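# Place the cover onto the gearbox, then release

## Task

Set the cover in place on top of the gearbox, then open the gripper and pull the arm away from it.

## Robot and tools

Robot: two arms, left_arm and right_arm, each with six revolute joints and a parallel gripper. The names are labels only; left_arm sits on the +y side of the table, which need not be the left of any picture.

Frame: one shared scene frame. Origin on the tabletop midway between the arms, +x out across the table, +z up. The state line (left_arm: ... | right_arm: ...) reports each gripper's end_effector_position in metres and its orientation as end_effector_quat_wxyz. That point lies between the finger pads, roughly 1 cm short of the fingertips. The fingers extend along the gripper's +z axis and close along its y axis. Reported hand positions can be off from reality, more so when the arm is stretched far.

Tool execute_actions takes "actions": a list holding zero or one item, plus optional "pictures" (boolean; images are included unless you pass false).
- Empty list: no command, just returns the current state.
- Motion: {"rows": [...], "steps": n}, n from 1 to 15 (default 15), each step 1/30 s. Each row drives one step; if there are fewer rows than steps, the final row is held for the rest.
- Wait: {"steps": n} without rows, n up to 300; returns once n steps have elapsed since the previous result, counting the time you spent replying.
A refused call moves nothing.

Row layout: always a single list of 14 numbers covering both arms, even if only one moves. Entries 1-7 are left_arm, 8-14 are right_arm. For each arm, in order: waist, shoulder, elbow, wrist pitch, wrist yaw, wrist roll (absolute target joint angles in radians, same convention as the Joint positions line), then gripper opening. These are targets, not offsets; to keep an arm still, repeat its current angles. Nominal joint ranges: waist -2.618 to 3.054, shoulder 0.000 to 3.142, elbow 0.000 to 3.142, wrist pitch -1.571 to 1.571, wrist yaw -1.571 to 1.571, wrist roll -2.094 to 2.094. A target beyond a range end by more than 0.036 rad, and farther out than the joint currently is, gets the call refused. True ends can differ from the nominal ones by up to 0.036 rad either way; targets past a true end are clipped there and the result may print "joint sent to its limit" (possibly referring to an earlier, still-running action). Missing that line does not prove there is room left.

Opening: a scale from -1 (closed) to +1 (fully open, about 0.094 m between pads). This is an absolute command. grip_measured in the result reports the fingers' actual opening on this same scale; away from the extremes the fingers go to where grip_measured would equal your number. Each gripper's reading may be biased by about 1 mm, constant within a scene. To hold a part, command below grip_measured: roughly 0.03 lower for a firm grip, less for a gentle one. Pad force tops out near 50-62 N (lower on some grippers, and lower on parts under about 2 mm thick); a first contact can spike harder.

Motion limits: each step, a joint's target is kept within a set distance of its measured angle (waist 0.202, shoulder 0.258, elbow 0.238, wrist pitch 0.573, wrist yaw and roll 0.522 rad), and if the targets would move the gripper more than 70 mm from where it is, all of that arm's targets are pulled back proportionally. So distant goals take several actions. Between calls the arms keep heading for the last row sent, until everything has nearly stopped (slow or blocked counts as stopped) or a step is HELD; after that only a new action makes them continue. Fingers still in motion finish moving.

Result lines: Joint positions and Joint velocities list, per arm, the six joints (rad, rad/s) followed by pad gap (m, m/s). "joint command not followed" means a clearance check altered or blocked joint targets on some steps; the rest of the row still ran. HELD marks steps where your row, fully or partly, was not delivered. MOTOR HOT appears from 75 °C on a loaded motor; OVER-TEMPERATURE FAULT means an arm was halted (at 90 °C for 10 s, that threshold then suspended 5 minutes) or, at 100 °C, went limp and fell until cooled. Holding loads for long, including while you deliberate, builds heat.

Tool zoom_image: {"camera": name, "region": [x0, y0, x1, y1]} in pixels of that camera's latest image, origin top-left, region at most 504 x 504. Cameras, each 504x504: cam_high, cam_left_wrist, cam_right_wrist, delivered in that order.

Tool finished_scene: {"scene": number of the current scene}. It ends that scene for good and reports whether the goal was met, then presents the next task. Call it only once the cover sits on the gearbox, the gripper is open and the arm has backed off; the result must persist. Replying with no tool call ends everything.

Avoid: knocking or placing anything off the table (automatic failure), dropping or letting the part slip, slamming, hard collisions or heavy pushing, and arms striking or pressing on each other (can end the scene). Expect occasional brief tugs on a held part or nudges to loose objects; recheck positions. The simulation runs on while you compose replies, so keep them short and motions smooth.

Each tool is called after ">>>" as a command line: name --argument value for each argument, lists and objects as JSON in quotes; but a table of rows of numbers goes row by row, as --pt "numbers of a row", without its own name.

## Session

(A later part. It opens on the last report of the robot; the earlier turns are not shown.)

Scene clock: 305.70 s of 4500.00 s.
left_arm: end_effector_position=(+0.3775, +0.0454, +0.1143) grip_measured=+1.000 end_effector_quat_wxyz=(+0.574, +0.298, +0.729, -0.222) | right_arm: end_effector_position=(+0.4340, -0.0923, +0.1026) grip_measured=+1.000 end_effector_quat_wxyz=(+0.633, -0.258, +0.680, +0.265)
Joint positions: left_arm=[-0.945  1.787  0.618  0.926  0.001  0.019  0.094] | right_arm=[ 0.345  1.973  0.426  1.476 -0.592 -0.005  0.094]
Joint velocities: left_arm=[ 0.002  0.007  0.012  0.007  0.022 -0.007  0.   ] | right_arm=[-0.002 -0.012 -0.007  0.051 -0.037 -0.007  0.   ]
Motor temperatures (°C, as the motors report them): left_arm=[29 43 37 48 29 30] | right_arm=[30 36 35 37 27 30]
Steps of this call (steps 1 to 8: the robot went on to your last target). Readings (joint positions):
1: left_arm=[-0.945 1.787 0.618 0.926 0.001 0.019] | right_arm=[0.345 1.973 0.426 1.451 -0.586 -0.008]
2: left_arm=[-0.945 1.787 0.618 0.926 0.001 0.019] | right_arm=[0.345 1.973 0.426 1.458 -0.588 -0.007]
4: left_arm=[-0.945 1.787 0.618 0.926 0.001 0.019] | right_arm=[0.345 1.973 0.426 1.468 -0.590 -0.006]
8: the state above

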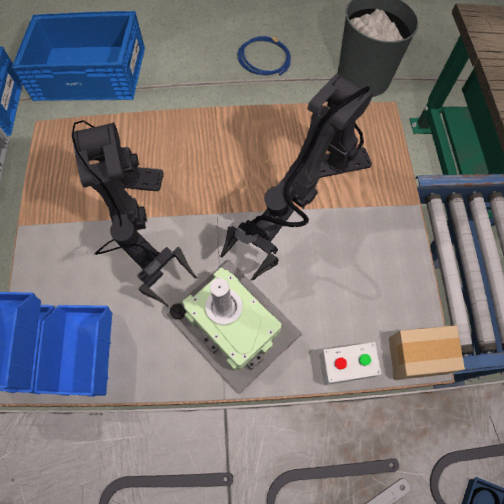

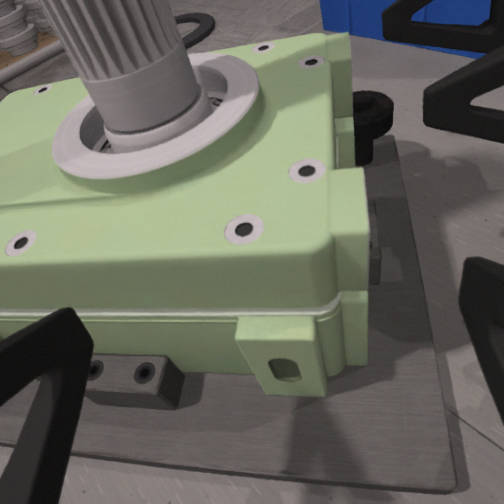

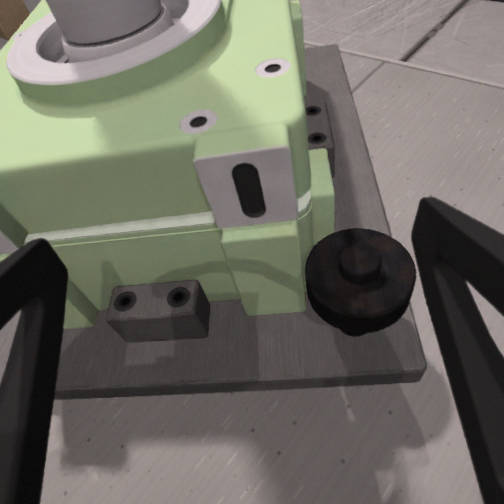

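>>> execute_actions --actions '[{"rows":[[-0.93,1.76,0.6,0.95,0,0.02,1,0.36,1.7,0.5,1.0,-0.5,-0.1,-0.1],[-0.93,1.76,0.6,0.95,0,0.02,1,0.40,1.5,0.6,0.5,-0.4,-0.2,-0.1],[-0.93,1.76,0.6,0.95,0,0.02,1,0.44,1.48,0.8,0,-0.33,-0.3,-0.1]],"steps":15}]' --pictures false

>>> execute_actions --actions '[{"steps":10}]' --pictures false

>>> execute_actions --actions '[{"rows":[[-0.93,1.76,0.6,0.95,0,0.02,1,0.47,1.65,0.975,-0.02,-0.34,-0.3,-0.1]],"steps":15}]' --pictures false

>>> execute_actions --actions '[{"rows":[[-0.93,1.76,0.6,0.95,0,0.02,1,0.50,1.65,0.975,-0.02,-0.38,-0.3,-0.1]],"steps":15}]'

Scene clock: 307.83 s of 4500.00 s.
left_arm: end_effector_position=(+0.3775, +0.0454, +0.1143) grip_measured=+1.000 end_effector_quat_wxyz=(+0.574, +0.298, +0.729, -0.222) | right_arm: end_effector_position=(+0.4576, -0.0866, +0.1778) grip_measured=-0.098 end_effector_quat_wxyz=(+0.529, -0.310, +0.777, +0.143)
Joint positions: left_arm=[-0.945  1.787  0.618  0.926  0.001  0.019  0.094] | right_arm=[ 0.436  1.468  0.812  0.216 -0.351 -0.276  0.042]
Joint velocities: left_arm=[-0.007 -0.007 -0.002 -0.051  0.051 -0.022  0.   ] | right_arm=[-0.027  0.212 -0.002 -1.604  0.066 -0.139 -0.001]
Motor temperatures (°C, as the motors report them): left_arm=[29 43 37 49 29 30] | right_arm=[30 36 35 38 27 30]
Steps of this call (steps 1 to 30: the robot went on to your last target; steps 31 to 49: nothing new was sent; steps 50 to 64: all 15 steps of this action). Readings (joint positions):
50: left_arm=[-0.945 1.787 0.618 0.926 0.001 0.019] | right_arm=[0.346 1.941 0.431 1.411 -0.582 -0.019]
51: left_arm=[-0.945 1.787 0.618 0.926 0.001 0.019] | right_arm=[0.354 1.876 0.448 1.273 -0.551 -0.048]
53: left_arm=[-0.945 1.787 0.618 0.926 0.001 0.019] | right_arm=[0.391 1.747 0.546 1.040 -0.481 -0.123]
57: left_arm=[-0.945 1.787 0.618 0.926 0.001 0.019] | right_arm=[0.435 1.520 0.768 0.649 -0.398 -0.221]
64: the state above

Scene clock: 308.17 s of 4500.00 s.
left_arm: end_effector_position=(+0.3775, +0.0454, +0.1143) grip_measured=+1.000 end_effector_quat_wxyz=(+0.574, +0.298, +0.729, -0.222) | right_arm: end_effector_position=(+0.4366, -0.0951, +0.1312) grip_measured=-0.098 end_effector_quat_wxyz=(+0.440, -0.311, +0.830, +0.141)
Joint positions: left_arm=[-0.945  1.787  0.618  0.926  0.001  0.019  0.094] | right_arm=[ 0.436  1.485  0.812  0.023 -0.334 -0.293  0.042]
Joint velocities: left_arm=[ 0.007  0.012 -0.002  0.066 -0.022 -0.051  0.   ] | right_arm=[-0.007 -0.007  0.007 -0.081 -0.007 -0.081 -0.   ]
Motor temperatures (°C, as the motors report them): left_arm=[29 43 37 49 29 30] | right_arm=[30 36 35 38 27 30]
Steps of this call (steps 1 to 10: the robot went on to your last target). Readings (joint positions):
1: left_arm=[-0.945 1.787 0.618 0.926 0.001 0.019] | right_arm=[0.436 1.476 0.812 0.168 -0.347 -0.280]
2: left_arm=[-0.945 1.787 0.618 0.926 0.001 0.019] | right_arm=[0.436 1.481 0.812 0.129 -0.344 -0.283]
4: left_arm=[-0.945 1.787 0.618 0.926 0.001 0.019] | right_arm=[0.436 1.485 0.812 0.075 -0.339 -0.287]
8: left_arm=[-0.945 1.787 0.618 0.926 0.001 0.019] | right_arm=[0.436 1.485 0.812 0.032 -0.335 -0.292]
10: the state above

Scene clock: 308.67 s of 4500.00 s.
left_arm: end_effector_position=(+0.3775, +0.0454, +0.1143) grip_measured=+1.000 end_effector_quat_wxyz=(+0.574, +0.298, +0.729, -0.222) | right_arm: end_effector_position=(+0.4623, -0.0759, +0.1140) grip_measured=-0.098 end_effector_quat_wxyz=(+0.414, -0.322, +0.838, +0.151)
Joint positions: left_arm=[-0.945  1.787  0.618  0.926  0.001  0.019  0.094] | right_arm=[ 0.462  1.65   0.945 -0.001 -0.338 -0.293  0.042]
Joint velocities: left_arm=[-0.012 -0.002  0.007  0.022  0.022 -0.007  0.   ] | right_arm=[-0.012  0.012 -0.002  0.066  0.037 -0.037  0.001]
Motor temperatures (°C, as the motors report them): left_arm=[29 43 36 49 29 30] | right_arm=[30 36 35 38 27 30]
Steps of this call (steps 1 to 15: all 15 steps of this action). Readings (joint positions):
1: left_arm=[-0.945 1.787 0.618 0.926 0.001 0.019] | right_arm=[0.439 1.502 0.831 0.004 -0.334 -0.293]
2: left_arm=[-0.945 1.787 0.618 0.926 0.001 0.019] | right_arm=[0.445 1.544 0.872 -0.006 -0.334 -0.293]
4: left_arm=[-0.945 1.787 0.618 0.926 0.001 0.019] | right_arm=[0.458 1.623 0.934 0.002 -0.334 -0.293]
8: left_arm=[-0.945 1.787 0.618 0.926 0.001 0.019] | right_arm=[0.462 1.650 0.945 0.000 -0.337 -0.293]
15: the state above

Scene clock: 309.17 s of 4500.00 s.
left_arm: end_effector_position=(+0.3775, +0.0454, +0.1143) grip_measured=+1.000 end_effector_quat_wxyz=(+0.574, +0.298, +0.729, -0.222) | right_arm: end_effector_position=(+0.4586, -0.0695, +0.1138) grip_measured=-0.098 end_effector_quat_wxyz=(+0.411, -0.329, +0.835, +0.158)
Joint positions: left_arm=[-0.945  1.787  0.618  0.926  0.001  0.019  0.094] | right_arm=[ 0.473  1.65   0.945 -0.004 -0.35  -0.294  0.042]
Joint velocities: left_arm=[ 0.002  0.012  0.007 -0.022  0.022 -0.007  0.   ] | right_arm=[ 0.002 -0.022  0.002  0.051  0.022 -0.066  0.001]
Motor temperatures (°C, as the motors report them): left_arm=[29 43 36 49 29 30] | right_arm=[30 36 35 38 27 30]
Steps of this call (steps 1 to 15: all 15 steps of this action). Readings (joint positions):
1: left_arm=[-0.945 1.787 0.618 0.926 0.001 0.019] | right_arm=[0.464 1.650 0.945 -0.001 -0.339 -0.293]
2: left_arm=[-0.945 1.787 0.618 0.926 0.001 0.019] | right_arm=[0.468 1.650 0.945 -0.002 -0.342 -0.294]
4: left_arm=[-0.945 1.787 0.618 0.926 0.001 0.019] | right_arm=[0.473 1.650 0.945 -0.004 -0.348 -0.294]
8: left_arm=[-0.945 1.787 0.618 0.926 0.001 0.019] | right_arm=[0.473 1.650 0.945 -0.004 -0.350 -0.294]
15: the state above

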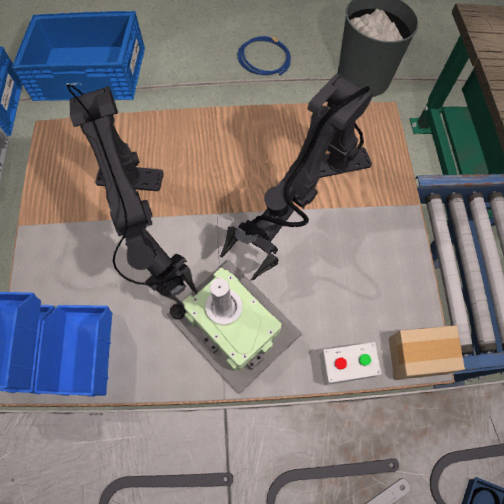

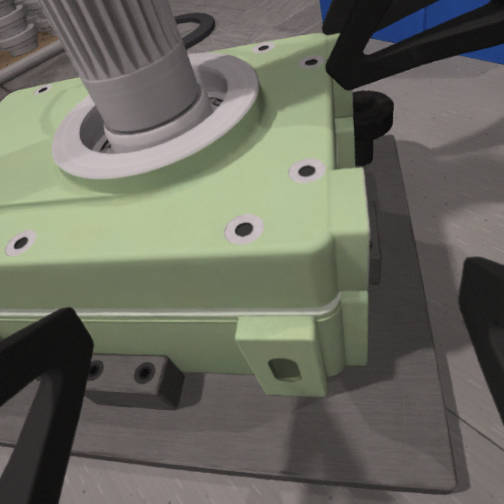

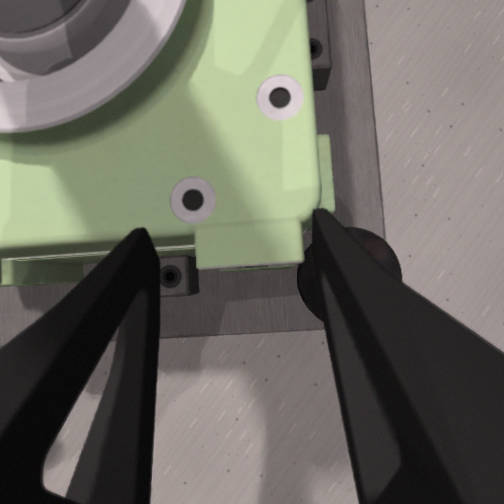

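Contact. Push harder.

>>> execute_actions --actions '[{"rows":[[-0.93,1.76,0.6,0.95,0,0.02,1,0.52,1.66,0.95,-0.02,-0.45,-0.3,-0.1],[-0.93,1.76,0.6,0.95,0,0.02,1,0.54,1.66,0.95,-0.02,-0.52,-0.3,-0.1],[-0.93,1.76,0.6,0.95,0,0.02,1,0.55,1.66,0.95,-0.02,-0.58,-0.3,-0.1]],"steps":15}]'

Scene clock: 310.13 s of 4500.00 s.
left_arm: end_effector_position=(+0.3775, +0.0454, +0.1143) grip_measured=+1.000 end_effector_quat_wxyz=(+0.574, +0.298, +0.729, -0.222) | right_arm: end_effector_position=(+0.4567, -0.0662, +0.1144) grip_measured=-0.098 end_effector_quat_wxyz=(+0.410, -0.333, +0.833, +0.165)
Joint positions: left_arm=[-0.945  1.787  0.618  0.926  0.001  0.019  0.094] | right_arm=[ 0.477  1.65   0.945 -0.004 -0.363 -0.294  0.042]
Joint velocities: left_arm=[-0.002  0.002 -0.012 -0.007 -0.022 -0.037  0.   ] | right_arm=[ 0.017  0.002 -0.002 -0.022 -0.022  0.051 -0.001]
Motor temperatures (°C, as the motors report them): left_arm=[29 43 36 49 29 30] | right_arm=[30 36 35 38 28 30]
Steps of this call (steps 1 to 14: the robot went on to your last target; steps 15 to 29: all 15 steps of this action). Readings (joint positions):
15: left_arm=[-0.945 1.787 0.618 0.926 0.001 0.019] | right_arm=[0.474 1.650 0.945 -0.004 -0.356 -0.294]
16: left_arm=[-0.945 1.787 0.618 0.926 0.001 0.019] | right_arm=[0.476 1.650 0.945 -0.004 -0.359 -0.294]
18: left_arm=[-0.945 1.787 0.618 0.926 0.001 0.019] | right_arm=[0.477 1.650 0.945 -0.004 -0.363 -0.294]
22: left_arm=[-0.945 1.787 0.618 0.926 0.001 0.019] | right_arm=[0.477 1.650 0.945 -0.004 -0.363 -0.294]
29: the state above

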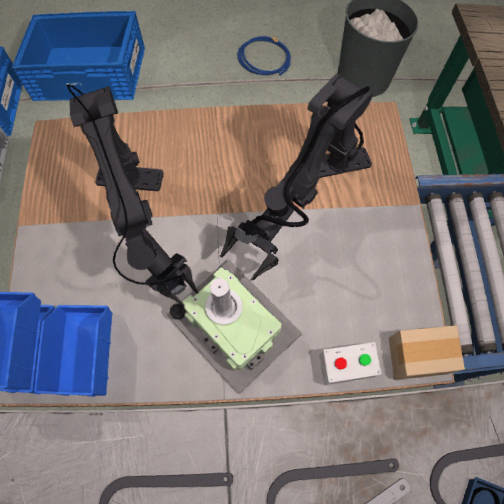

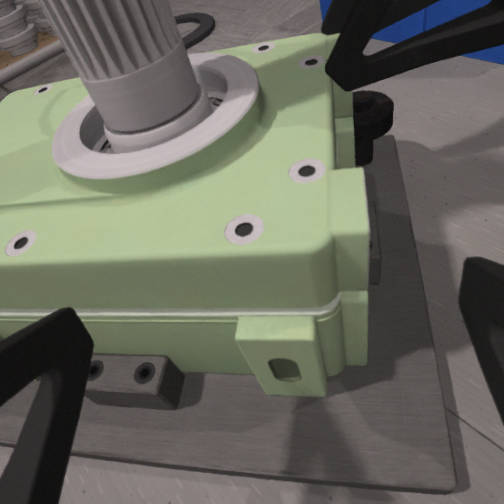

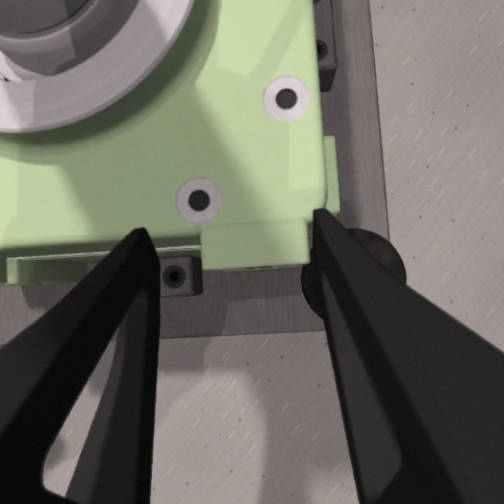

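>>> execute_actions --actions '[{"rows":[[-0.9,1.6,0.6,0.8,0,0.02,-1,0.475,1.65,0.95,0,-0.36,-0.3,-0.1],[-0.85,1.5,0.8,0.4,0,0.02,-1,0.465,1.65,0.95,0,-0.34,-0.3,-0.1],[-0.75,1.5,1.0,0.2,0,0.02,-1,0.46,1.55,0.9,0,-0.33,-0.3,-0.1],[-0.72,1.5,1.0,0.2,0,0.02,-1,0.45,1.42,0.9,-0.1,-0.33,-0.3,-0.1]],"steps":15}]' --pictures false

>>> execute_actions --actions '[{"rows":[[-0.70,1.8,1.7,-0.6,0,0.02,-1,0.48,1.52,1.13,-0.16,-0.33,-0.3,-1]],"steps":15}]' --pictures false

>>> execute_actions --actions '[{"rows":[[-0.72,2.1,2.09,-0.73,0,0.02,-1,0.485,1.66,1.13,-0.18,-0.33,-0.3,-1]],"steps":15}]' --pictures false

>>> execute_actions --actions '[{"rows":[[-0.745,2.2,2.09,-0.73,0,0.02,-1,0.485,1.68,1.13,-0.18,-0.33,-0.3,-1]],"steps":15}]'

Scene clock: 312.07 s of 4500.00 s.
left_arm: end_effector_position=(+0.4575, +0.1240, +0.2716) grip_measured=-0.991 end_effector_quat_wxyz=(+0.616, +0.206, +0.744, -0.158) | right_arm: end_effector_position=(+0.4354, -0.0867, +0.1743) grip_measured=-0.098 end_effector_quat_wxyz=(+0.459, -0.321, +0.816, +0.144)
Joint positions: left_arm=[-0.715  1.488  0.996  0.3   -0.004  0.019  0.   ] | right_arm=[ 0.457  1.418  0.898 -0.085 -0.334 -0.295  0.042]
Joint velocities: left_arm=[-0.007  0.1   -0.012 -0.652  0.022  0.051 -0.001] | right_arm=[-0.007  0.002  0.002 -0.051 -0.037 -0.037  0.   ]
Motor temperatures (°C, as the motors report them): left_arm=[29 43 36 49 29 30] | right_arm=[30 36 35 38 28 30]
Steps of this call (steps 1 to 15: the robot went on to your last target; steps 16 to 43: nothing new was sent; steps 44 to 58: all 15 steps of this action). Readings (joint positions):
44: left_arm=[-0.942 1.768 0.617 0.901 0.003 0.019] | right_arm=[0.472 1.650 0.945 -0.004 -0.355 -0.294]
45: left_arm=[-0.930 1.725 0.626 0.814 0.006 0.019] | right_arm=[0.471 1.650 0.945 -0.004 -0.355 -0.295]
47: left_arm=[-0.874 1.643 0.697 0.640 0.013 0.019] | right_arm=[0.469 1.613 0.927 -0.016 -0.346 -0.295]
51: left_arm=[-0.742 1.551 0.915 0.410 0.004 0.019] | right_arm=[0.457 1.449 0.898 -0.077 -0.338 -0.295]
58: the state above

Scene clock: 312.57 s of 4500.00 s.
left_arm: end_effector_position=(+0.4959, +0.1042, +0.2535) grip_measured=-0.992 end_effector_quat_wxyz=(+0.431, +0.238, +0.864, -0.108) | right_arm: end_effector_position=(+0.4692, -0.0694, +0.2089) grip_measured=-0.978 end_effector_quat_wxyz=(+0.474, -0.328, +0.804, +0.145)
Joint positions: left_arm=[-0.711  1.805  1.678 -0.524 -0.004  0.019  0.   ] | right_arm=[ 0.473  1.523  1.104 -0.149 -0.332 -0.295  0.001]
Joint velocities: left_arm=[-0.012 -0.325  0.129 -0.154  0.022 -0.037 -0.001] | right_arm=[ 0.012 -0.002 -0.007 -0.051  0.007  0.022  0.   ]
Motor temperatures (°C, as the motors report them): left_arm=[29 43 36 49 29 30] | right_arm=[30 35 35 38 28 30]
Steps of this call (steps 1 to 15: all 15 steps of this action). Readings (joint positions):
1: left_arm=[-0.715 1.509 1.021 0.238 -0.004 0.019] | right_arm=[0.458 1.431 0.926 -0.118 -0.334 -0.295]
2: left_arm=[-0.715 1.554 1.078 0.164 -0.004 0.019] | right_arm=[0.462 1.464 0.980 -0.147 -0.334 -0.295]
4: left_arm=[-0.715 1.675 1.217 -0.002 -0.004 0.019] | right_arm=[0.470 1.515 1.068 -0.143 -0.332 -0.295]
8: left_arm=[-0.712 1.855 1.495 -0.376 -0.004 0.019] | right_arm=[0.473 1.523 1.104 -0.138 -0.332 -0.295]
15: the state above

Scene clock: 313.07 s of 4500.00 s.
left_arm: end_effector_position=(+0.5423, +0.0776, +0.2062) grip_measured=-0.992 end_effector_quat_wxyz=(+0.368, +0.246, +0.892, -0.092) | right_arm: end_effector_position=(+0.4749, -0.0664, +0.1364) grip_measured=-0.978 end_effector_quat_wxyz=(+0.392, -0.327, +0.846, +0.151)
Joint positions: left_arm=[-0.711  2.129  2.051 -0.715 -0.004  0.019  0.   ] | right_arm=[ 0.477  1.685  1.117 -0.185 -0.329 -0.295  0.001]
Joint velocities: left_arm=[-0.017 -0.056  0.007  0.095 -0.081 -0.022  0.   ] | right_arm=[-0.007  0.012 -0.002 -0.022  0.022  0.007 -0.001]
Motor temperatures (°C, as the motors report them): left_arm=[29 44 36 49 29 30] | right_arm=[30 36 35 38 28 30]
Steps of this call (steps 1 to 15: all 15 steps of this action). Readings (joint positions):
1: left_arm=[-0.711 1.826 1.728 -0.575 -0.004 0.019] | right_arm=[0.474 1.534 1.106 -0.150 -0.332 -0.295]
2: left_arm=[-0.711 1.880 1.821 -0.614 -0.004 0.019] | right_arm=[0.474 1.557 1.114 -0.146 -0.332 -0.295]
4: left_arm=[-0.711 2.006 1.986 -0.623 -0.004 0.019] | right_arm=[0.476 1.615 1.117 -0.145 -0.332 -0.295]
8: left_arm=[-0.711 2.116 2.051 -0.658 -0.004 0.019] | right_arm=[0.477 1.684 1.117 -0.180 -0.329 -0.295]
15: the state above

Scene clock: 313.57 s of 4500.00 s.
left_arm: end_effector_position=(+0.5390, +0.0593, +0.1603) grip_measured=-0.992 end_effector_quat_wxyz=(+0.329, +0.264, +0.903, -0.087) | right_arm: end_effector_position=(+0.4749, -0.0664, +0.1364) grip_measured=-0.978 end_effector_quat_wxyz=(+0.392, -0.327, +0.846, +0.151)
Joint positions: left_arm=[-0.74   2.22   2.069 -0.726 -0.004  0.019  0.   ] | right_arm=[ 0.477  1.685  1.117 -0.185 -0.329 -0.295  0.001]
Joint velocities: left_arm=[-0.007 -0.007  0.002 -0.037  0.066 -0.051  0.   ] | right_arm=[ 0.007  0.012  0.002 -0.007 -0.007 -0.007 -0.   ]
Motor temperatures (°C, as the motors report them): left_arm=[29 44 37 49 29 30] | right_arm=[30 36 35 38 28 30]
Steps of this call (steps 1 to 15: all 15 steps of this action). Readings (joint positions):
1: left_arm=[-0.713 2.134 2.055 -0.716 -0.004 0.019] | right_arm=[0.477 1.685 1.117 -0.185 -0.329 -0.295]
2: left_arm=[-0.715 2.143 2.063 -0.715 -0.004 0.019] | right_arm=[0.477 1.685 1.117 -0.185 -0.329 -0.295]
4: left_arm=[-0.725 2.165 2.069 -0.715 -0.004 0.019] | right_arm=[0.477 1.685 1.117 -0.185 -0.329 -0.295]
8: left_arm=[-0.739 2.209 2.069 -0.719 -0.004 0.019] | right_arm=[0.477 1.685 1.117 -0.185 -0.329 -0.295]
15: the state above

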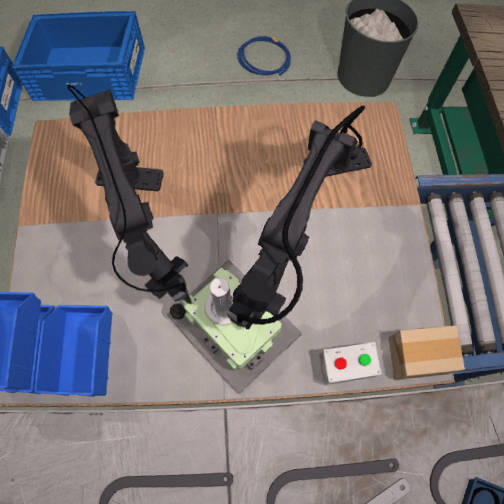

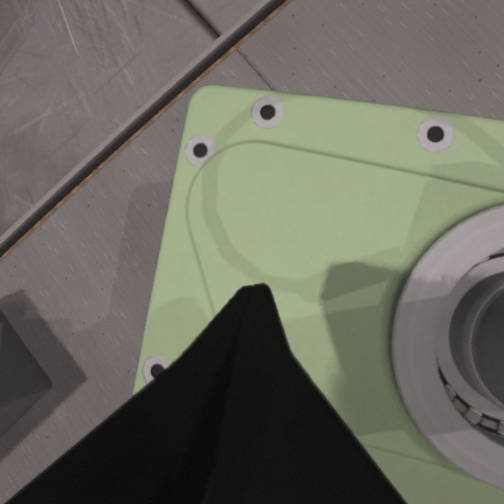

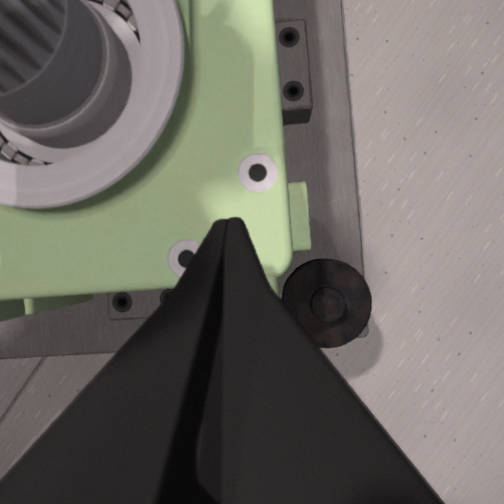

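Left presses (a bit further toward far side).

>>> execute_actions --actions '[{"rows":[[-0.74,2.23,2.11,-0.72,0,0.02,-1,0.485,1.68,1.13,-0.18,-0.33,-0.3,-1],[-0.74,2.245,2.12,-0.72,0,0.02,-1,0.485,1.68,1.13,-0.18,-0.33,-0.3,-1],[-0.74,2.26,2.13,-0.72,0,0.02,-1,0.485,1.68,1.13,-0.18,-0.33,-0.3,-1],[-0.74,2.27,2.13,-0.72,0,0.02,-1,0.485,1.68,1.13,-0.18,-0.33,-0.3,-1],[-0.74,2.28,2.13,-0.72,0,0.02,-1,0.485,1.68,1.13,-0.18,-0.33,-0.3,-1],[-0.74,2.29,2.13,-0.72,0,0.02,-1,0.485,1.68,1.13,-0.18,-0.33,-0.3,-1],[-0.74,2.30,2.13,-0.72,0,0.02,-1,0.485,1.68,1.13,-0.18,-0.33,-0.3,-1],[-0.74,2.31,2.13,-0.72,0,0.02,-1,0.485,1.68,1.13,-0.18,-0.33,-0.3,-1],[-0.74,2.32,2.13,-0.72,0,0.02,-1,0.485,1.68,1.13,-0.18,-0.33,-0.3,-1],[-0.74,2.33,2.13,-0.73,0,0.02,-1,0.485,1.68,1.13,-0.18,-0.33,-0.3,-1],[-0.74,2.345,2.13,-0.75,0,0.02,-1,0.485,1.68,1.13,-0.18,-0.33,-0.3,-1],[-0.74,2.36,2.13,-0.77,0,0.02,-1,0.485,1.68,1.13,-0.18,-0.33,-0.3,-1]],"steps":15}]' --pictures false

>>> execute_actions --actions '[{"rows":[[-0.74,2.40,2.09,-0.86,0,0.02,-1,0.485,1.68,1.13,-0.18,-0.33,-0.3,-1]],"steps":12}]'

Scene clock: 315.63 s of 4500.00 s.
left_arm: end_effector_position=(+0.5511, +0.0519, +0.1259) grip_measured=-0.992 end_effector_quat_wxyz=(+0.313, +0.265, +0.908, -0.083) | right_arm: end_effector_position=(+0.4749, -0.0664, +0.1364) grip_measured=-0.978 end_effector_quat_wxyz=(+0.392, -0.327, +0.846, +0.151)
Joint positions: left_arm=[-0.74   2.318  2.117 -0.709 -0.004  0.019  0.   ] | right_arm=[ 0.477  1.685  1.117 -0.185 -0.329 -0.295  0.001]
Joint velocities: left_arm=[-0.002  0.012 -0.002  0.037  0.051 -0.066 -0.001] | right_arm=[-0.007 -0.007  0.007 -0.037 -0.095  0.007 -0.001]
Motor temperatures (°C, as the motors report them): left_arm=[29 45 37 49 29 30] | right_arm=[30 36 35 38 28 30]
Steps of this call (steps 1 to 15: the robot went on to your last target; steps 16 to 47: nothing new was sent; steps 48 to 62: all 15 steps of this action). Readings (joint positions):
48: left_arm=[-0.740 2.220 2.069 -0.726 -0.004 0.019] | right_arm=[0.477 1.685 1.117 -0.185 -0.329 -0.295]
49: left_arm=[-0.740 2.224 2.073 -0.728 -0.004 0.019] | right_arm=[0.477 1.685 1.117 -0.185 -0.329 -0.295]
51: left_arm=[-0.740 2.240 2.091 -0.727 -0.004 0.019] | right_arm=[0.477 1.685 1.117 -0.185 -0.329 -0.295]
55: left_arm=[-0.740 2.278 2.103 -0.725 -0.004 0.019] | right_arm=[0.477 1.685 1.117 -0.185 -0.329 -0.295]
62: the state above

Scene clock: 316.03 s of 4500.00 s.
left_arm: end_effector_position=(+0.5508, +0.0521, +0.1239) grip_measured=-0.992 end_effector_quat_wxyz=(+0.311, +0.265, +0.909, -0.082) | right_arm: end_effector_position=(+0.4749, -0.0664, +0.1364) grip_measured=-0.978 end_effector_quat_wxyz=(+0.392, -0.327, +0.846, +0.151)
Joint positions: left_arm=[-0.74   2.321  2.117 -0.711 -0.004  0.019  0.   ] | right_arm=[ 0.477  1.685  1.117 -0.185 -0.329 -0.295  0.001]
Joint velocities: left_arm=[-0.002 -0.007  0.007 -0.022 -0.022  0.007 -0.002] | right_arm=[ 0.002 -0.002  0.012  0.007  0.022  0.007  0.   ]
Motor temperatures (°C, as the motors report them): left_arm=[29 45 37 49 29 30] | right_arm=[30 36 35 38 28 30]
Steps of this call (steps 1 to 12: all 12 steps of this action). Readings (joint positions):
1: left_arm=[-0.740 2.321 2.117 -0.711 -0.004 0.019] | right_arm=[0.477 1.685 1.117 -0.185 -0.329 -0.295]
2: left_arm=[-0.740 2.321 2.117 -0.711 -0.004 0.019] | right_arm=[0.477 1.685 1.117 -0.185 -0.329 -0.295]
4: left_arm=[-0.740 2.321 2.117 -0.711 -0.004 0.019] | right_arm=[0.477 1.685 1.117 -0.185 -0.329 -0.295]
8: left_arm=[-0.740 2.321 2.117 -0.711 -0.004 0.019] | right_arm=[0.477 1.685 1.117 -0.185 -0.329 -0.295]
12: the state above

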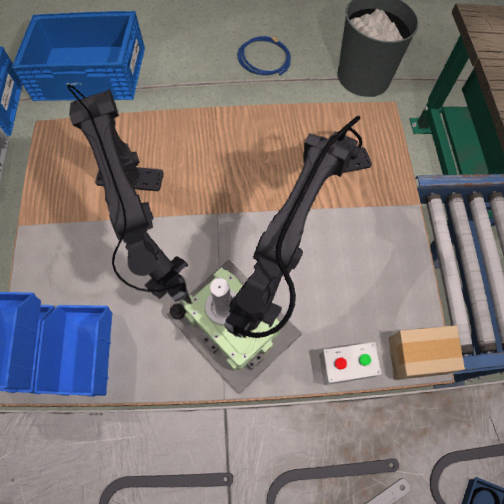

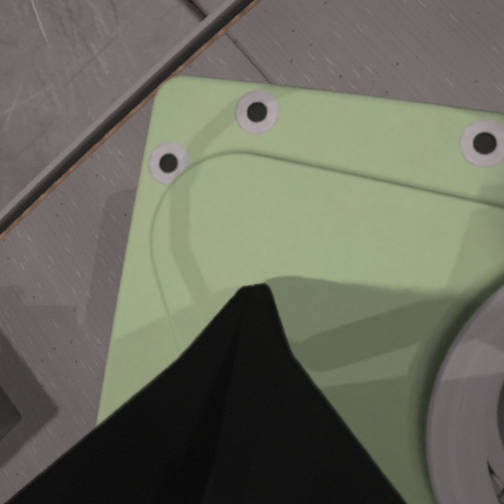

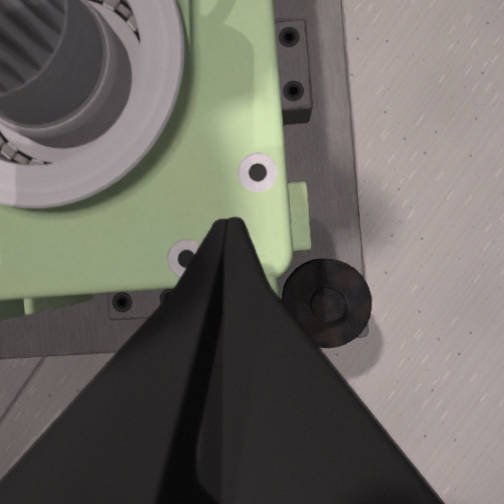

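>>> execute_actions --actions '[{"rows":[[-0.74,2.40,2.09,-0.86,0,0.02,-1,0.485,1.70,1.13,-0.18,-0.33,-0.3,-1],[-0.74,2.40,2.09,-0.86,0,0.02,-1,0.485,1.71,1.13,-0.18,-0.33,-0.3,-1],[-0.74,2.40,2.09,-0.86,0,0.02,-1,0.485,1.72,1.13,-0.18,-0.33,-0.3,-1],[-0.74,2.40,2.09,-0.86,0,0.02,-1,0.485,1.73,1.13,-0.18,-0.33,-0.3,-1],[-0.74,2.40,2.09,-0.86,0,0.02,-1,0.485,1.74,1.13,-0.2,-0.33,-0.3,-1],[-0.74,2.40,2.09,-0.86,0,0.02,-1,0.485,1.76,1.12,-0.23,-0.33,-0.3,-1],[-0.74,2.40,2.09,-0.86,0,0.02,-1,0.485,1.78,1.11,-0.27,-0.33,-0.3,-1],[-0.74,2.40,2.09,-0.86,0,0.02,-1,0.485,1.80,1.09,-0.32,-0.33,-0.3,-1],[-0.74,2.40,2.09,-0.86,0,0.02,-1,0.485,1.83,1.07,-0.38,-0.33,-0.3,-1],[-0.74,2.42,2.07,-0.9,0,0.02,-1,0.485,1.86,1.04,-0.45,-0.33,-0.3,-1]],"steps":15}]' --pictures false

>>> execute_actions --actions '[{"rows":[[-0.74,2.30,2.12,-0.7,0,0.02,-1,0.48,1.72,1.13,-0.15,-0.33,-0.30,-1],[-0.74,2.25,2.1,-0.7,0,0.02,-1,0.48,1.66,1.13,-0.15,-0.33,-0.30,-1],[-0.72,2.1,2.0,-0.65,0,0.02,-1,0.45,1.42,0.9,-0.1,-0.33,-0.30,-1],[-0.72,2.1,2.0,-0.65,0,0.02,-1,0.45,1.42,0.9,-0.1,-0.33,-0.30,-1],[-0.72,2.1,2.0,-0.65,0,0.02,-1,0.45,1.42,0.9,-0.1,-0.33,-0.30,-1],[-0.72,2.1,2.0,-0.65,0,0.02,-1,0.45,1.42,0.9,-0.1,-0.33,-0.30,-1],[-0.70,1.8,1.6,-0.4,0,0.02,-1,0.45,1.42,0.9,-0.1,-0.33,-0.30,-1]],"steps":15}]' --pictures false

>>> execute_actions --actions '[{"rows":[[-0.68,1.5,0.9,0.4,0.1,0.02,1,0.36,1.5,0.48,0.7,-0.4,-0.1,1]],"steps":15}]' --pictures false

>>> execute_actions --actions '[{"rows":[[-0.65,1.6,0.5,1.0,0.25,0.02,1,0.337,1.95,0.42,1.5,-0.6,0,1]],"steps":12}]' --pictures false

>>> execute_actions --actions '[{"rows":[[-0.65,2.0,0.46,1.5,0.25,0.02,1,0.337,1.95,0.42,1.5,-0.6,0,1]],"steps":15}]' --pictures false

>>> execute_actions --actions '[{"steps":6}]'

Scene clock: 318.97 s of 4500.00 s.
left_arm: end_effector_position=(+0.5508, +0.0521, +0.1239) grip_measured=-0.992 end_effector_quat_wxyz=(+0.311, +0.265, +0.909, -0.082) | right_arm: end_effector_position=(+0.4778, -0.0619, +0.1206) grip_measured=-0.978 end_effector_quat_wxyz=(+0.382, -0.330, +0.848, +0.161)
Joint positions: left_arm=[-0.74   2.321  2.117 -0.711 -0.004  0.019  0.   ] | right_arm=[ 0.477  1.733  1.117 -0.157 -0.35  -0.295  0.001]
Joint velocities: left_arm=[ 0.007  0.007  0.002 -0.007  0.037 -0.007 -0.001] | right_arm=[ 0.007  0.027 -0.002 -0.007 -0.125 -0.051  0.   ]
Motor temperatures (°C, as the motors report them): left_arm=[29 44 37 48 29 30] | right_arm=[30 36 35 37 28 30]
Steps of this call (steps 1 to 15: the robot went on to your last target; steps 16 to 73: nothing new was sent; steps 74 to 88: all 15 steps of this action). Readings (joint positions):
74: left_arm=[-0.740 2.321 2.117 -0.711 -0.004 0.019] | right_arm=[0.477 1.686 1.117 -0.185 -0.329 -0.295]
75: left_arm=[-0.740 2.321 2.117 -0.711 -0.004 0.019] | right_arm=[0.477 1.688 1.117 -0.185 -0.329 -0.295]
77: left_arm=[-0.740 2.321 2.117 -0.711 -0.004 0.019] | right_arm=[0.477 1.699 1.117 -0.185 -0.329 -0.295]
81: left_arm=[-0.740 2.321 2.117 -0.711 -0.004 0.019] | right_arm=[0.477 1.727 1.117 -0.169 -0.338 -0.295]
88: the state above

Scene clock: 319.47 s of 4500.00 s.
left_arm: end_effector_position=(+0.4984, +0.1065, +0.2639) grip_measured=-0.992 end_effector_quat_wxyz=(+0.456, +0.232, +0.852, -0.113) | right_arm: end_effector_position=(+0.4343, -0.0876, +0.1722) grip_measured=-0.978 end_effector_quat_wxyz=(+0.452, -0.320, +0.820, +0.144)
Joint positions: left_arm=[-0.705  1.775  1.637 -0.454 -0.004  0.019  0.   ] | right_arm=[ 0.455  1.42   0.906 -0.108 -0.334 -0.295  0.001]
Joint velocities: left_arm=[ 0.017 -0.056  0.007  0.52   0.066 -0.081 -0.   ] | right_arm=[-0.007 -0.002  0.007  0.081  0.007 -0.051  0.   ]
Motor temperatures (°C, as the motors report them): left_arm=[29 44 36 48 29 30] | right_arm=[30 36 35 37 28 30]
Steps of this call (steps 1 to 15: all 15 steps of this action). Readings (joint positions):
1: left_arm=[-0.740 2.316 2.117 -0.705 -0.004 0.019] | right_arm=[0.477 1.730 1.119 -0.148 -0.349 -0.295]
2: left_arm=[-0.740 2.312 2.116 -0.705 -0.004 0.019] | right_arm=[0.477 1.726 1.119 -0.146 -0.347 -0.295]
4: left_arm=[-0.739 2.259 2.051 -0.689 -0.004 0.019] | right_arm=[0.470 1.633 1.018 -0.108 -0.338 -0.295]
8: left_arm=[-0.729 2.082 1.886 -0.594 -0.004 0.019] | right_arm=[0.455 1.436 0.906 -0.135 -0.335 -0.295]
15: the state above

Scene clock: 319.97 s of 4500.00 s.
left_arm: end_effector_position=(+0.4461, +0.1253, +0.2052) grip_measured=+1.000 end_effector_quat_wxyz=(+0.557, +0.233, +0.779, -0.173) | right_arm: end_effector_position=(+0.4244, -0.1210, +0.1016) grip_measured=+1.000 end_effector_quat_wxyz=(+0.528, -0.223, +0.800, +0.180)
Joint positions: left_arm=[-0.691  1.527  0.891  0.308  0.086  0.019  0.094] | right_arm=[ 0.358  1.521  0.461  0.639 -0.388 -0.112  0.094]
Joint velocities: left_arm=[-0.022  0.125 -0.051 -0.007  0.037 -0.007  0.   ] | right_arm=[-0.007 -0.012  0.012  0.344 -0.081  0.007  0.   ]
Motor temperatures (°C, as the motors report them): left_arm=[29 44 36 48 29 30] | right_arm=[30 36 35 38 28 30]
Steps of this call (steps 1 to 15: all 15 steps of this action). Readings (joint positions):
1: left_arm=[-0.704 1.755 1.607 -0.389 0.004 0.019] | right_arm=[0.445 1.424 0.869 -0.020 -0.349 -0.268]
2: left_arm=[-0.703 1.721 1.548 -0.316 0.015 0.019] | right_arm=[0.424 1.429 0.806 0.121 -0.363 -0.236]
4: left_arm=[-0.699 1.630 1.411 -0.153 0.037 0.019] | right_arm=[0.377 1.460 0.663 0.348 -0.369 -0.188]
8: left_arm=[-0.691 1.480 1.113 0.208 0.069 0.019] | right_arm=[0.358 1.517 0.473 0.496 -0.377 -0.139]
15: the state above

Scene clock: 320.37 s of 4500.00 s.
left_arm: end_effector_position=(+0.4001, +0.1377, +0.1283) grip_measured=+1.000 end_effector_quat_wxyz=(+0.579, +0.257, +0.740, -0.224) | right_arm: end_effector_position=(+0.4339, -0.0946, +0.0852) grip_measured=+1.000 end_effector_quat_wxyz=(+0.607, -0.250, +0.707, +0.263)
Joint positions: left_arm=[-0.658  1.622  0.487  0.899  0.229  0.019  0.094] | right_arm=[ 0.345  1.973  0.426  1.397 -0.577 -0.012  0.094]
Joint velocities: left_arm=[ 0.012 -0.061 -0.012  0.579  0.081  0.037  0.   ] | right_arm=[-0.022  0.007 -0.007  0.696 -0.168  0.095  0.   ]
Motor temperatures (°C, as the motors report them): left_arm=[29 44 36 48 29 30] | right_arm=[30 36 35 38 28 30]
Steps of this call (steps 1 to 12: all 12 steps of this action). Readings (joint positions):
1: left_arm=[-0.686 1.536 0.853 0.397 0.109 0.019] | right_arm=[0.354 1.554 0.454 0.723 -0.419 -0.095]
2: left_arm=[-0.678 1.541 0.789 0.537 0.137 0.019] | right_arm=[0.351 1.625 0.453 0.857 -0.456 -0.078]
4: left_arm=[-0.664 1.562 0.647 0.726 0.173 0.019] | right_arm=[0.346 1.797 0.453 1.083 -0.504 -0.051]
8: left_arm=[-0.658 1.619 0.492 0.822 0.213 0.019] | right_arm=[0.345 1.972 0.431 1.278 -0.553 -0.023]
12: the state above

Scene clock: 320.87 s of 4500.00 s.
left_arm: end_effector_position=(+0.4098, +0.1306, +0.0868) grip_measured=+1.000 end_effector_quat_wxyz=(+0.628, +0.256, +0.697, -0.235) | right_arm: end_effector_position=(+0.4339, -0.0922, +0.1033) grip_measured=+1.000 end_effector_quat_wxyz=(+0.634, -0.259, +0.679, +0.265)
Joint positions: left_arm=[-0.658  2.019  0.463  1.451  0.24   0.019  0.094] | right_arm=[ 0.345  1.973  0.426  1.479 -0.593 -0.005  0.094]
Joint velocities: left_arm=[ 0.007 -0.007 -0.002  0.33  -0.022 -0.022  0.   ] | right_arm=[-0.002 -0.012 -0.007  0.11  -0.051 -0.095  0.   ]
Motor temperatures (°C, as the motors report them): left_arm=[29 44 36 48 29 30] | right_arm=[30 36 35 38 28 30]
Steps of this call (steps 1 to 15: all 15 steps of this action). Readings (joint positions):
1: left_arm=[-0.658 1.654 0.483 0.987 0.233 0.019] | right_arm=[0.345 1.973 0.426 1.416 -0.580 -0.010]
2: left_arm=[-0.658 1.723 0.484 1.121 0.235 0.019] | right_arm=[0.345 1.973 0.426 1.431 -0.583 -0.009]
4: left_arm=[-0.658 1.878 0.484 1.286 0.237 0.019] | right_arm=[0.345 1.973 0.426 1.451 -0.586 -0.008]
8: left_arm=[-0.658 2.027 0.467 1.346 0.238 0.019] | right_arm=[0.345 1.973 0.426 1.471 -0.590 -0.006]
15: the state above

Scene clock: 321.07 s of 4500.00 s.
left_arm: end_effector_position=(+0.4102, +0.1303, +0.0919) grip_measured=+1.000 end_effector_quat_wxyz=(+0.635, +0.255, +0.690, -0.236) | right_arm: end_effector_position=(+0.4339, -0.0922, +0.1036) grip_measured=+1.000 end_effector_quat_wxyz=(+0.634, -0.259, +0.679, +0.265)
Joint positions: left_arm=[-0.658  2.019  0.463  1.472  0.241  0.019  0.094] | right_arm=[ 0.345  1.973  0.426  1.481 -0.593 -0.005  0.094]
Joint velocities: left_arm=[-0.002 -0.002 -0.002 -0.051 -0.051 -0.037  0.   ] | right_arm=[ 0.002  0.012  0.007 -0.022  0.051  0.051  0.   ]
Motor temperatures (°C, as the motors report them): left_arm=[29 44 36 48 29 30] | right_arm=[30 36 35 38 28 30]
Steps of this call (steps 1 to 6: the robot went on to your last target). Readings (joint positions):
1: left_arm=[-0.658 2.019 0.463 1.458 0.240 0.019] | right_arm=[0.345 1.973 0.426 1.480 -0.593 -0.005]
2: left_arm=[-0.658 2.019 0.463 1.463 0.240 0.019] | right_arm=[0.345 1.973 0.426 1.480 -0.593 -0.005]
4: left_arm=[-0.658 2.019 0.463 1.469 0.241 0.019] | right_arm=[0.345 1.973 0.426 1.481 -0.593 -0.005]
6: the state above

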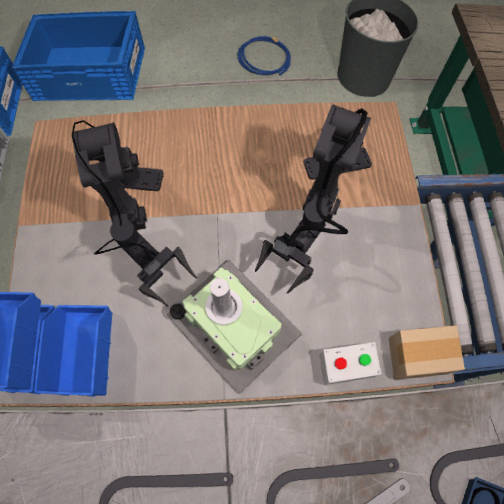

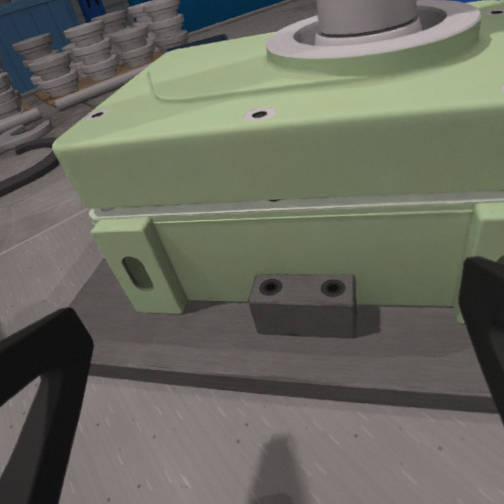

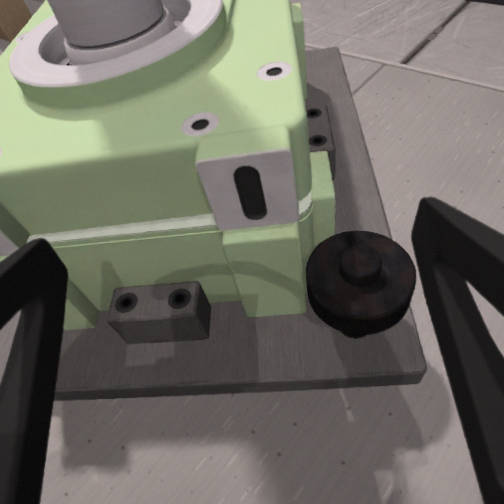

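>>> execute_actions --actions '[{"rows":[[-0.68,1.7,0.6,1.0,0.1,0.02,-1,0.337,1.95,0.42,1.5,-0.6,0,1],[-0.68,1.6,0.7,0.7,0,0.02,-1,0.337,1.95,0.42,1.5,-0.6,0,1],[-0.68,1.5,0.9,0.3,0,0.02,-1,0.337,1.95,0.42,1.5,-0.6,0,1]],"steps":15}]' --pictures false

>>> execute_actions --actions '[{"rows":[[-0.685,1.8,1.49,-0.25,0,0.02,-1,0.337,1.95,0.42,1.5,-0.6,0,1]],"steps":15}]' --pictures false

>>> execute_actions --actions '[{"rows":[[-0.685,1.85,1.49,-0.25,0,0.02,-1,0.337,1.95,0.42,1.5,-0.6,0,1],[-0.685,1.88,1.49,-0.25,0,0.02,-1,0.337,1.95,0.42,1.5,-0.6,0,1],[-0.685,1.90,1.49,-0.25,0,0.02,-1,0.337,1.95,0.42,1.5,-0.6,0,1],[-0.685,1.92,1.49,-0.25,0,0.02,-1,0.337,1.95,0.42,1.5,-0.6,0,1],[-0.685,1.93,1.49,-0.25,0,0.02,-1,0.337,1.95,0.42,1.5,-0.6,0,1],[-0.685,1.94,1.49,-0.25,0,0.02,-1,0.337,1.95,0.42,1.5,-0.6,0,1],[-0.685,1.95,1.49,-0.25,0,0.02,-1,0.337,1.95,0.42,1.5,-0.6,0,1],[-0.685,1.96,1.49,-0.25,0,0.02,-1,0.337,1.95,0.42,1.5,-0.6,0,1],[-0.685,1.97,1.49,-0.25,0,0.02,-1,0.337,1.95,0.42,1.5,-0.6,0,1],[-0.685,1.98,1.49,-0.25,0,0.02,-1,0.337,1.95,0.42,1.5,-0.6,0,1],[-0.685,1.99,1.49,-0.25,0,0.02,-1,0.337,1.95,0.42,1.5,-0.6,0,1],[-0.685,2.0,1.49,-0.25,0,0.02,-1,0.337,1.95,0.42,1.5,-0.6,0,1]],"steps":15}]' --pictures false

>>> execute_actions --actions '[{"rows":[[-0.685,2.03,1.47,-0.3,0,0.02,-1,0.337,1.95,0.42,1.5,-0.6,0,1],[-0.685,2.05,1.45,-0.36,0,0.02,-1,0.337,1.95,0.42,1.5,-0.6,0,1],[-0.685,2.08,1.43,-0.44,0,0.02,-1,0.337,1.95,0.42,1.5,-0.6,0,1]],"steps":12}]'

Scene clock: 323.33 s of 4500.00 s.
left_arm: end_effector_position=(+0.4612, +0.1427, +0.2726) grip_measured=-0.991 end_effector_quat_wxyz=(+0.646, +0.190, +0.722, -0.158) | right_arm: end_effector_position=(+0.4339, -0.0921, +0.1037) grip_measured=+1.000 end_effector_quat_wxyz=(+0.634, -0.259, +0.678, +0.266)
Joint positions: left_arm=[-0.668  1.475  0.91   0.451  0.02   0.02   0.   ] | right_arm=[ 0.345  1.973  0.426  1.481 -0.593 -0.005  0.094]
Joint velocities: left_arm=[-0.002  0.291  0.002 -0.872 -0.11   0.037 -0.001] | right_arm=[-0.012 -0.007  0.007  0.066  0.051  0.007  0.   ]
Motor temperatures (°C, as the motors report them): left_arm=[29 44 36 48 29 30] | right_arm=[30 36 35 38 28 30]
Steps of this call (steps 1 to 30: the robot went on to your last target; steps 31 to 53: nothing new was sent; steps 54 to 68: all 15 steps of this action). Readings (joint positions):
54: left_arm=[-0.660 1.988 0.475 1.406 0.224 0.020] | right_arm=[0.345 1.973 0.426 1.481 -0.593 -0.005]
55: left_arm=[-0.665 1.930 0.507 1.267 0.191 0.020] | right_arm=[0.345 1.973 0.426 1.481 -0.593 -0.005]
57: left_arm=[-0.668 1.814 0.616 1.046 0.135 0.020] | right_arm=[0.345 1.973 0.426 1.481 -0.593 -0.005]
61: left_arm=[-0.668 1.579 0.839 0.679 0.065 0.020] | right_arm=[0.345 1.973 0.426 1.481 -0.593 -0.005]
68: the state above

Scene clock: 323.83 s of 4500.00 s.
left_arm: end_effector_position=(+0.5192, +0.1113, +0.2218) grip_measured=-0.992 end_effector_quat_wxyz=(+0.480, +0.219, +0.842, -0.117) | right_arm: end_effector_position=(+0.4339, -0.0921, +0.1037) grip_measured=+1.000 end_effector_quat_wxyz=(+0.634, -0.259, +0.678, +0.266)
Joint positions: left_arm=[-0.674  1.809  1.466 -0.194  0.008  0.02   0.   ] | right_arm=[ 0.345  1.973  0.426  1.481 -0.593 -0.005  0.094]
Joint velocities: left_arm=[ 0.017 -0.129  0.056 -0.095  0.022 -0.022  0.   ] | right_arm=[-0.002 -0.017 -0.002  0.051 -0.11  -0.022  0.   ]
Motor temperatures (°C, as the motors report them): left_arm=[29 44 36 48 29 30] | right_arm=[30 36 35 38 28 30]
Steps of this call (steps 1 to 15: all 15 steps of this action). Readings (joint positions):
1: left_arm=[-0.668 1.500 0.932 0.388 0.018 0.020] | right_arm=[0.345 1.973 0.426 1.481 -0.593 -0.005]
2: left_arm=[-0.668 1.548 0.983 0.315 0.018 0.020] | right_arm=[0.345 1.973 0.426 1.481 -0.593 -0.005]
4: left_arm=[-0.669 1.672 1.111 0.160 0.015 0.020] | right_arm=[0.345 1.973 0.426 1.481 -0.593 -0.005]
8: left_arm=[-0.673 1.855 1.371 -0.109 0.010 0.020] | right_arm=[0.345 1.973 0.426 1.481 -0.593 -0.005]
15: the state above

Scene clock: 324.33 s of 4500.00 s.
left_arm: end_effector_position=(+0.5264, +0.1078, +0.1231) grip_measured=-0.992 end_effector_quat_wxyz=(+0.392, +0.229, +0.886, -0.096) | right_arm: end_effector_position=(+0.4339, -0.0921, +0.1037) grip_measured=+1.000 end_effector_quat_wxyz=(+0.634, -0.259, +0.678, +0.266)
Joint positions: left_arm=[-0.674  1.994  1.477 -0.223  0.007  0.02   0.   ] | right_arm=[ 0.345  1.973  0.426  1.481 -0.593 -0.005  0.094]
Joint velocities: left_arm=[-0.002 -0.002 -0.012 -0.095  0.007 -0.022 -0.001] | right_arm=[-0.002 -0.007  0.012 -0.066 -0.007  0.022  0.   ]
Motor temperatures (°C, as the motors report them): left_arm=[29 44 36 48 29 30] | right_arm=[30 36 35 38 28 30]
Steps of this call (steps 1 to 15: all 15 steps of this action). Readings (joint positions):
1: left_arm=[-0.674 1.808 1.468 -0.196 0.008 0.020] | right_arm=[0.345 1.973 0.426 1.481 -0.593 -0.005]
2: left_arm=[-0.674 1.813 1.471 -0.197 0.008 0.020] | right_arm=[0.345 1.973 0.426 1.481 -0.593 -0.005]
4: left_arm=[-0.674 1.843 1.476 -0.197 0.008 0.020] | right_arm=[0.345 1.973 0.426 1.481 -0.593 -0.005]
8: left_arm=[-0.674 1.936 1.477 -0.213 0.008 0.020] | right_arm=[0.345 1.973 0.426 1.481 -0.593 -0.005]
15: the state above

Scene clock: 324.73 s of 4500.00 s.
left_arm: end_effector_position=(+0.5257, +0.1081, +0.1198) grip_measured=-0.992 end_effector_quat_wxyz=(+0.388, +0.230, +0.887, -0.095) | right_arm: end_effector_position=(+0.4339, -0.0921, +0.1037) grip_measured=+1.000 end_effector_quat_wxyz=(+0.634, -0.259, +0.678, +0.266)
Joint positions: left_arm=[-0.674  1.998  1.477 -0.227  0.007  0.02   0.   ] | right_arm=[ 0.345  1.973  0.426  1.481 -0.593 -0.005  0.094]
Joint velocities: left_arm=[ 0.002 -0.002 -0.012  0.022  0.037 -0.051  0.   ] | right_arm=[ 0.007  0.002 -0.002 -0.007 -0.022 -0.037  0.   ]
Motor temperatures (°C, as the motors report them): left_arm=[29 44 36 48 29 30] | right_arm=[30 36 35 38 28 30]
Steps of this call (steps 1 to 12: all 12 steps of this action). Readings (joint positions):
1: left_arm=[-0.674 1.996 1.477 -0.224 0.007 0.020] | right_arm=[0.345 1.973 0.426 1.481 -0.593 -0.005]
2: left_arm=[-0.674 1.997 1.477 -0.226 0.007 0.020] | right_arm=[0.345 1.973 0.426 1.481 -0.593 -0.005]
4: left_arm=[-0.674 1.998 1.477 -0.227 0.007 0.020] | right_arm=[0.345 1.973 0.426 1.481 -0.593 -0.005]
8: left_arm=[-0.674 1.998 1.477 -0.227 0.007 0.020] | right_arm=[0.345 1.973 0.426 1.481 -0.593 -0.005]
12: the state above

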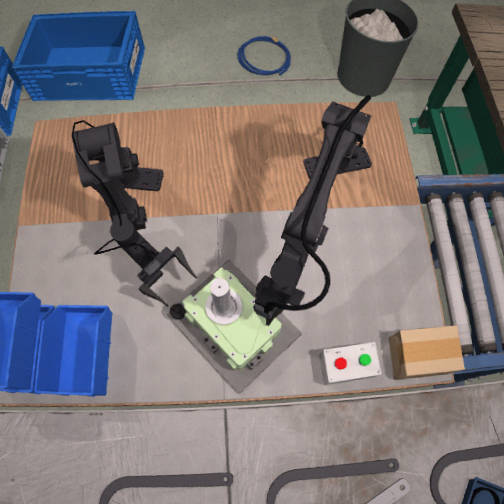

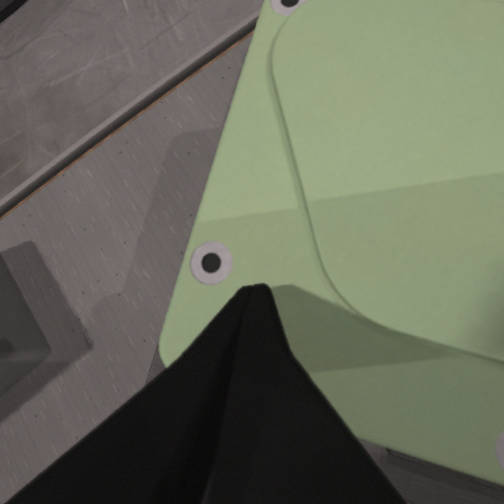

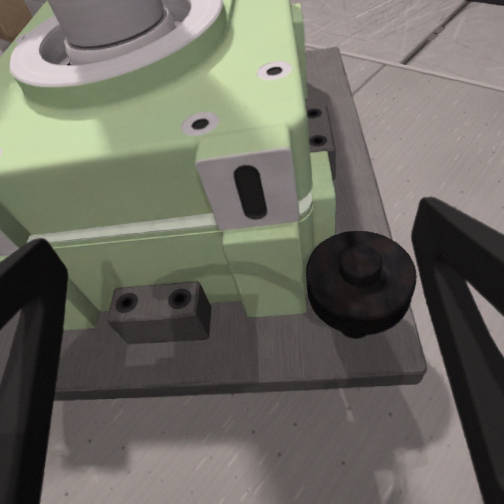

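>>> execute_actions --actions '[{"rows":[[-0.685,1.9,1.48,-0.2,0,0.02,-1,0.337,1.95,0.42,1.5,-0.6,0,1]],"steps":15}]'

Scene clock: 328.70 s of 4500.00 s.
left_arm: end_effector_position=(+0.5256, +0.1082, +0.1700) grip_measured=-0.992 end_effector_quat_wxyz=(+0.435, +0.224, +0.866, -0.106) | right_arm: end_effector_position=(+0.4339, -0.0921, +0.1037) grip_measured=+1.000 end_effector_quat_wxyz=(+0.634, -0.259, +0.678, +0.266)
Joint positions: left_arm=[-0.674  1.908  1.474 -0.209  0.007  0.02   0.   ] | right_arm=[ 0.345  1.973  0.426  1.481 -0.593 -0.005  0.094]
Joint velocities: left_arm=[ 0.017  0.012 -0.002 -0.081 -0.022 -0.022  0.   ] | right_arm=[-0.007 -0.012  0.012  0.007 -0.066 -0.007  0.   ]
Motor temperatures (°C, as the motors report them): left_arm=[29 43 36 47 29 30] | right_arm=[30 36 34 38 28 30]
Steps of this call (steps 1 to 15: the robot went on to your last target; steps 16 to 90: nothing new was sent; then 0.47 s passed at rest; steps 91 to 105: all 15 steps of this action). Readings (joint positions):
91: left_arm=[-0.674 1.988 1.477 -0.221 0.007 0.020] | right_arm=[0.345 1.973 0.426 1.481 -0.593 -0.005]
92: left_arm=[-0.674 1.979 1.475 -0.226 0.007 0.020] | right_arm=[0.345 1.973 0.426 1.481 -0.593 -0.005]
94: left_arm=[-0.674 1.954 1.474 -0.226 0.007 0.020] | right_arm=[0.345 1.973 0.426 1.481 -0.593 -0.005]
98: left_arm=[-0.674 1.912 1.474 -0.215 0.007 0.020] | right_arm=[0.345 1.973 0.426 1.481 -0.593 -0.005]
105: the state above

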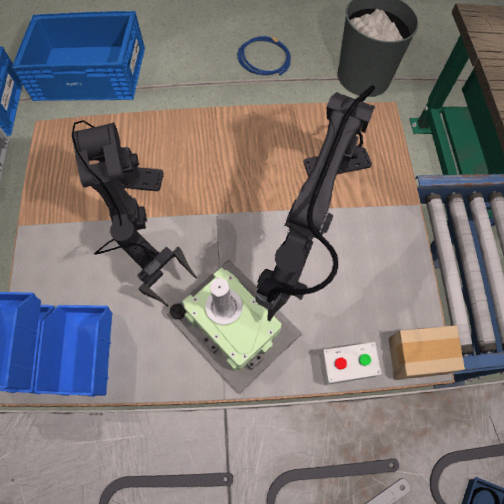

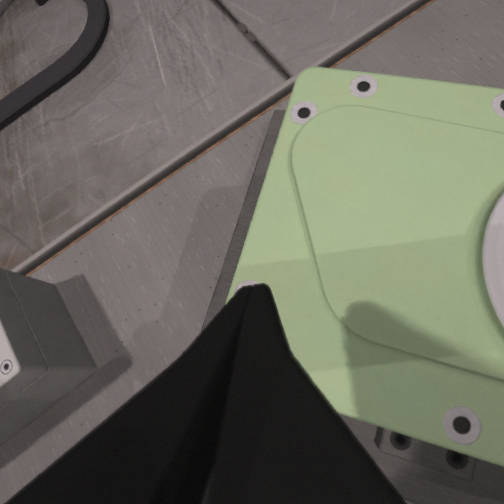

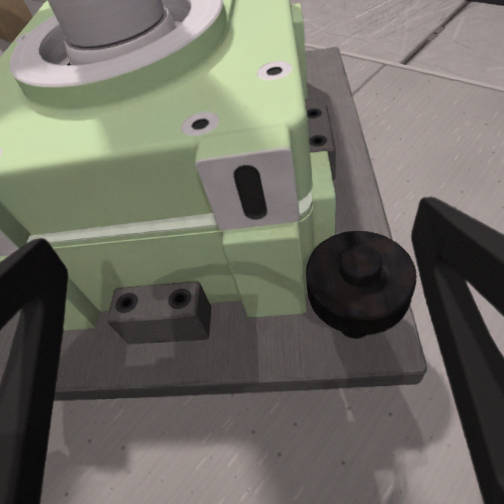

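>>> zoom_image --camera "cam_right_wrist" --region '[120,130,360,320]'

Region (120, 130, 360, 320) of cam_right_wrist's 504x504 image, scaled by 2.100, with more detail than that image has; it fills the top 399 rows of this view, and the rest is white.

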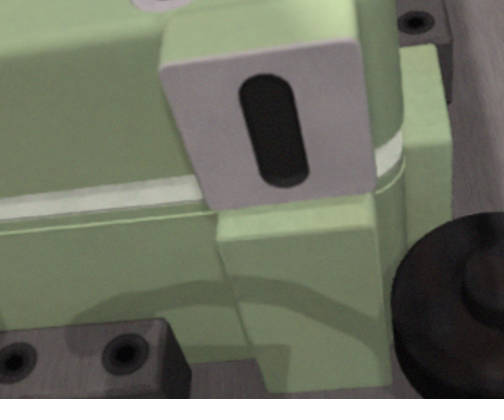

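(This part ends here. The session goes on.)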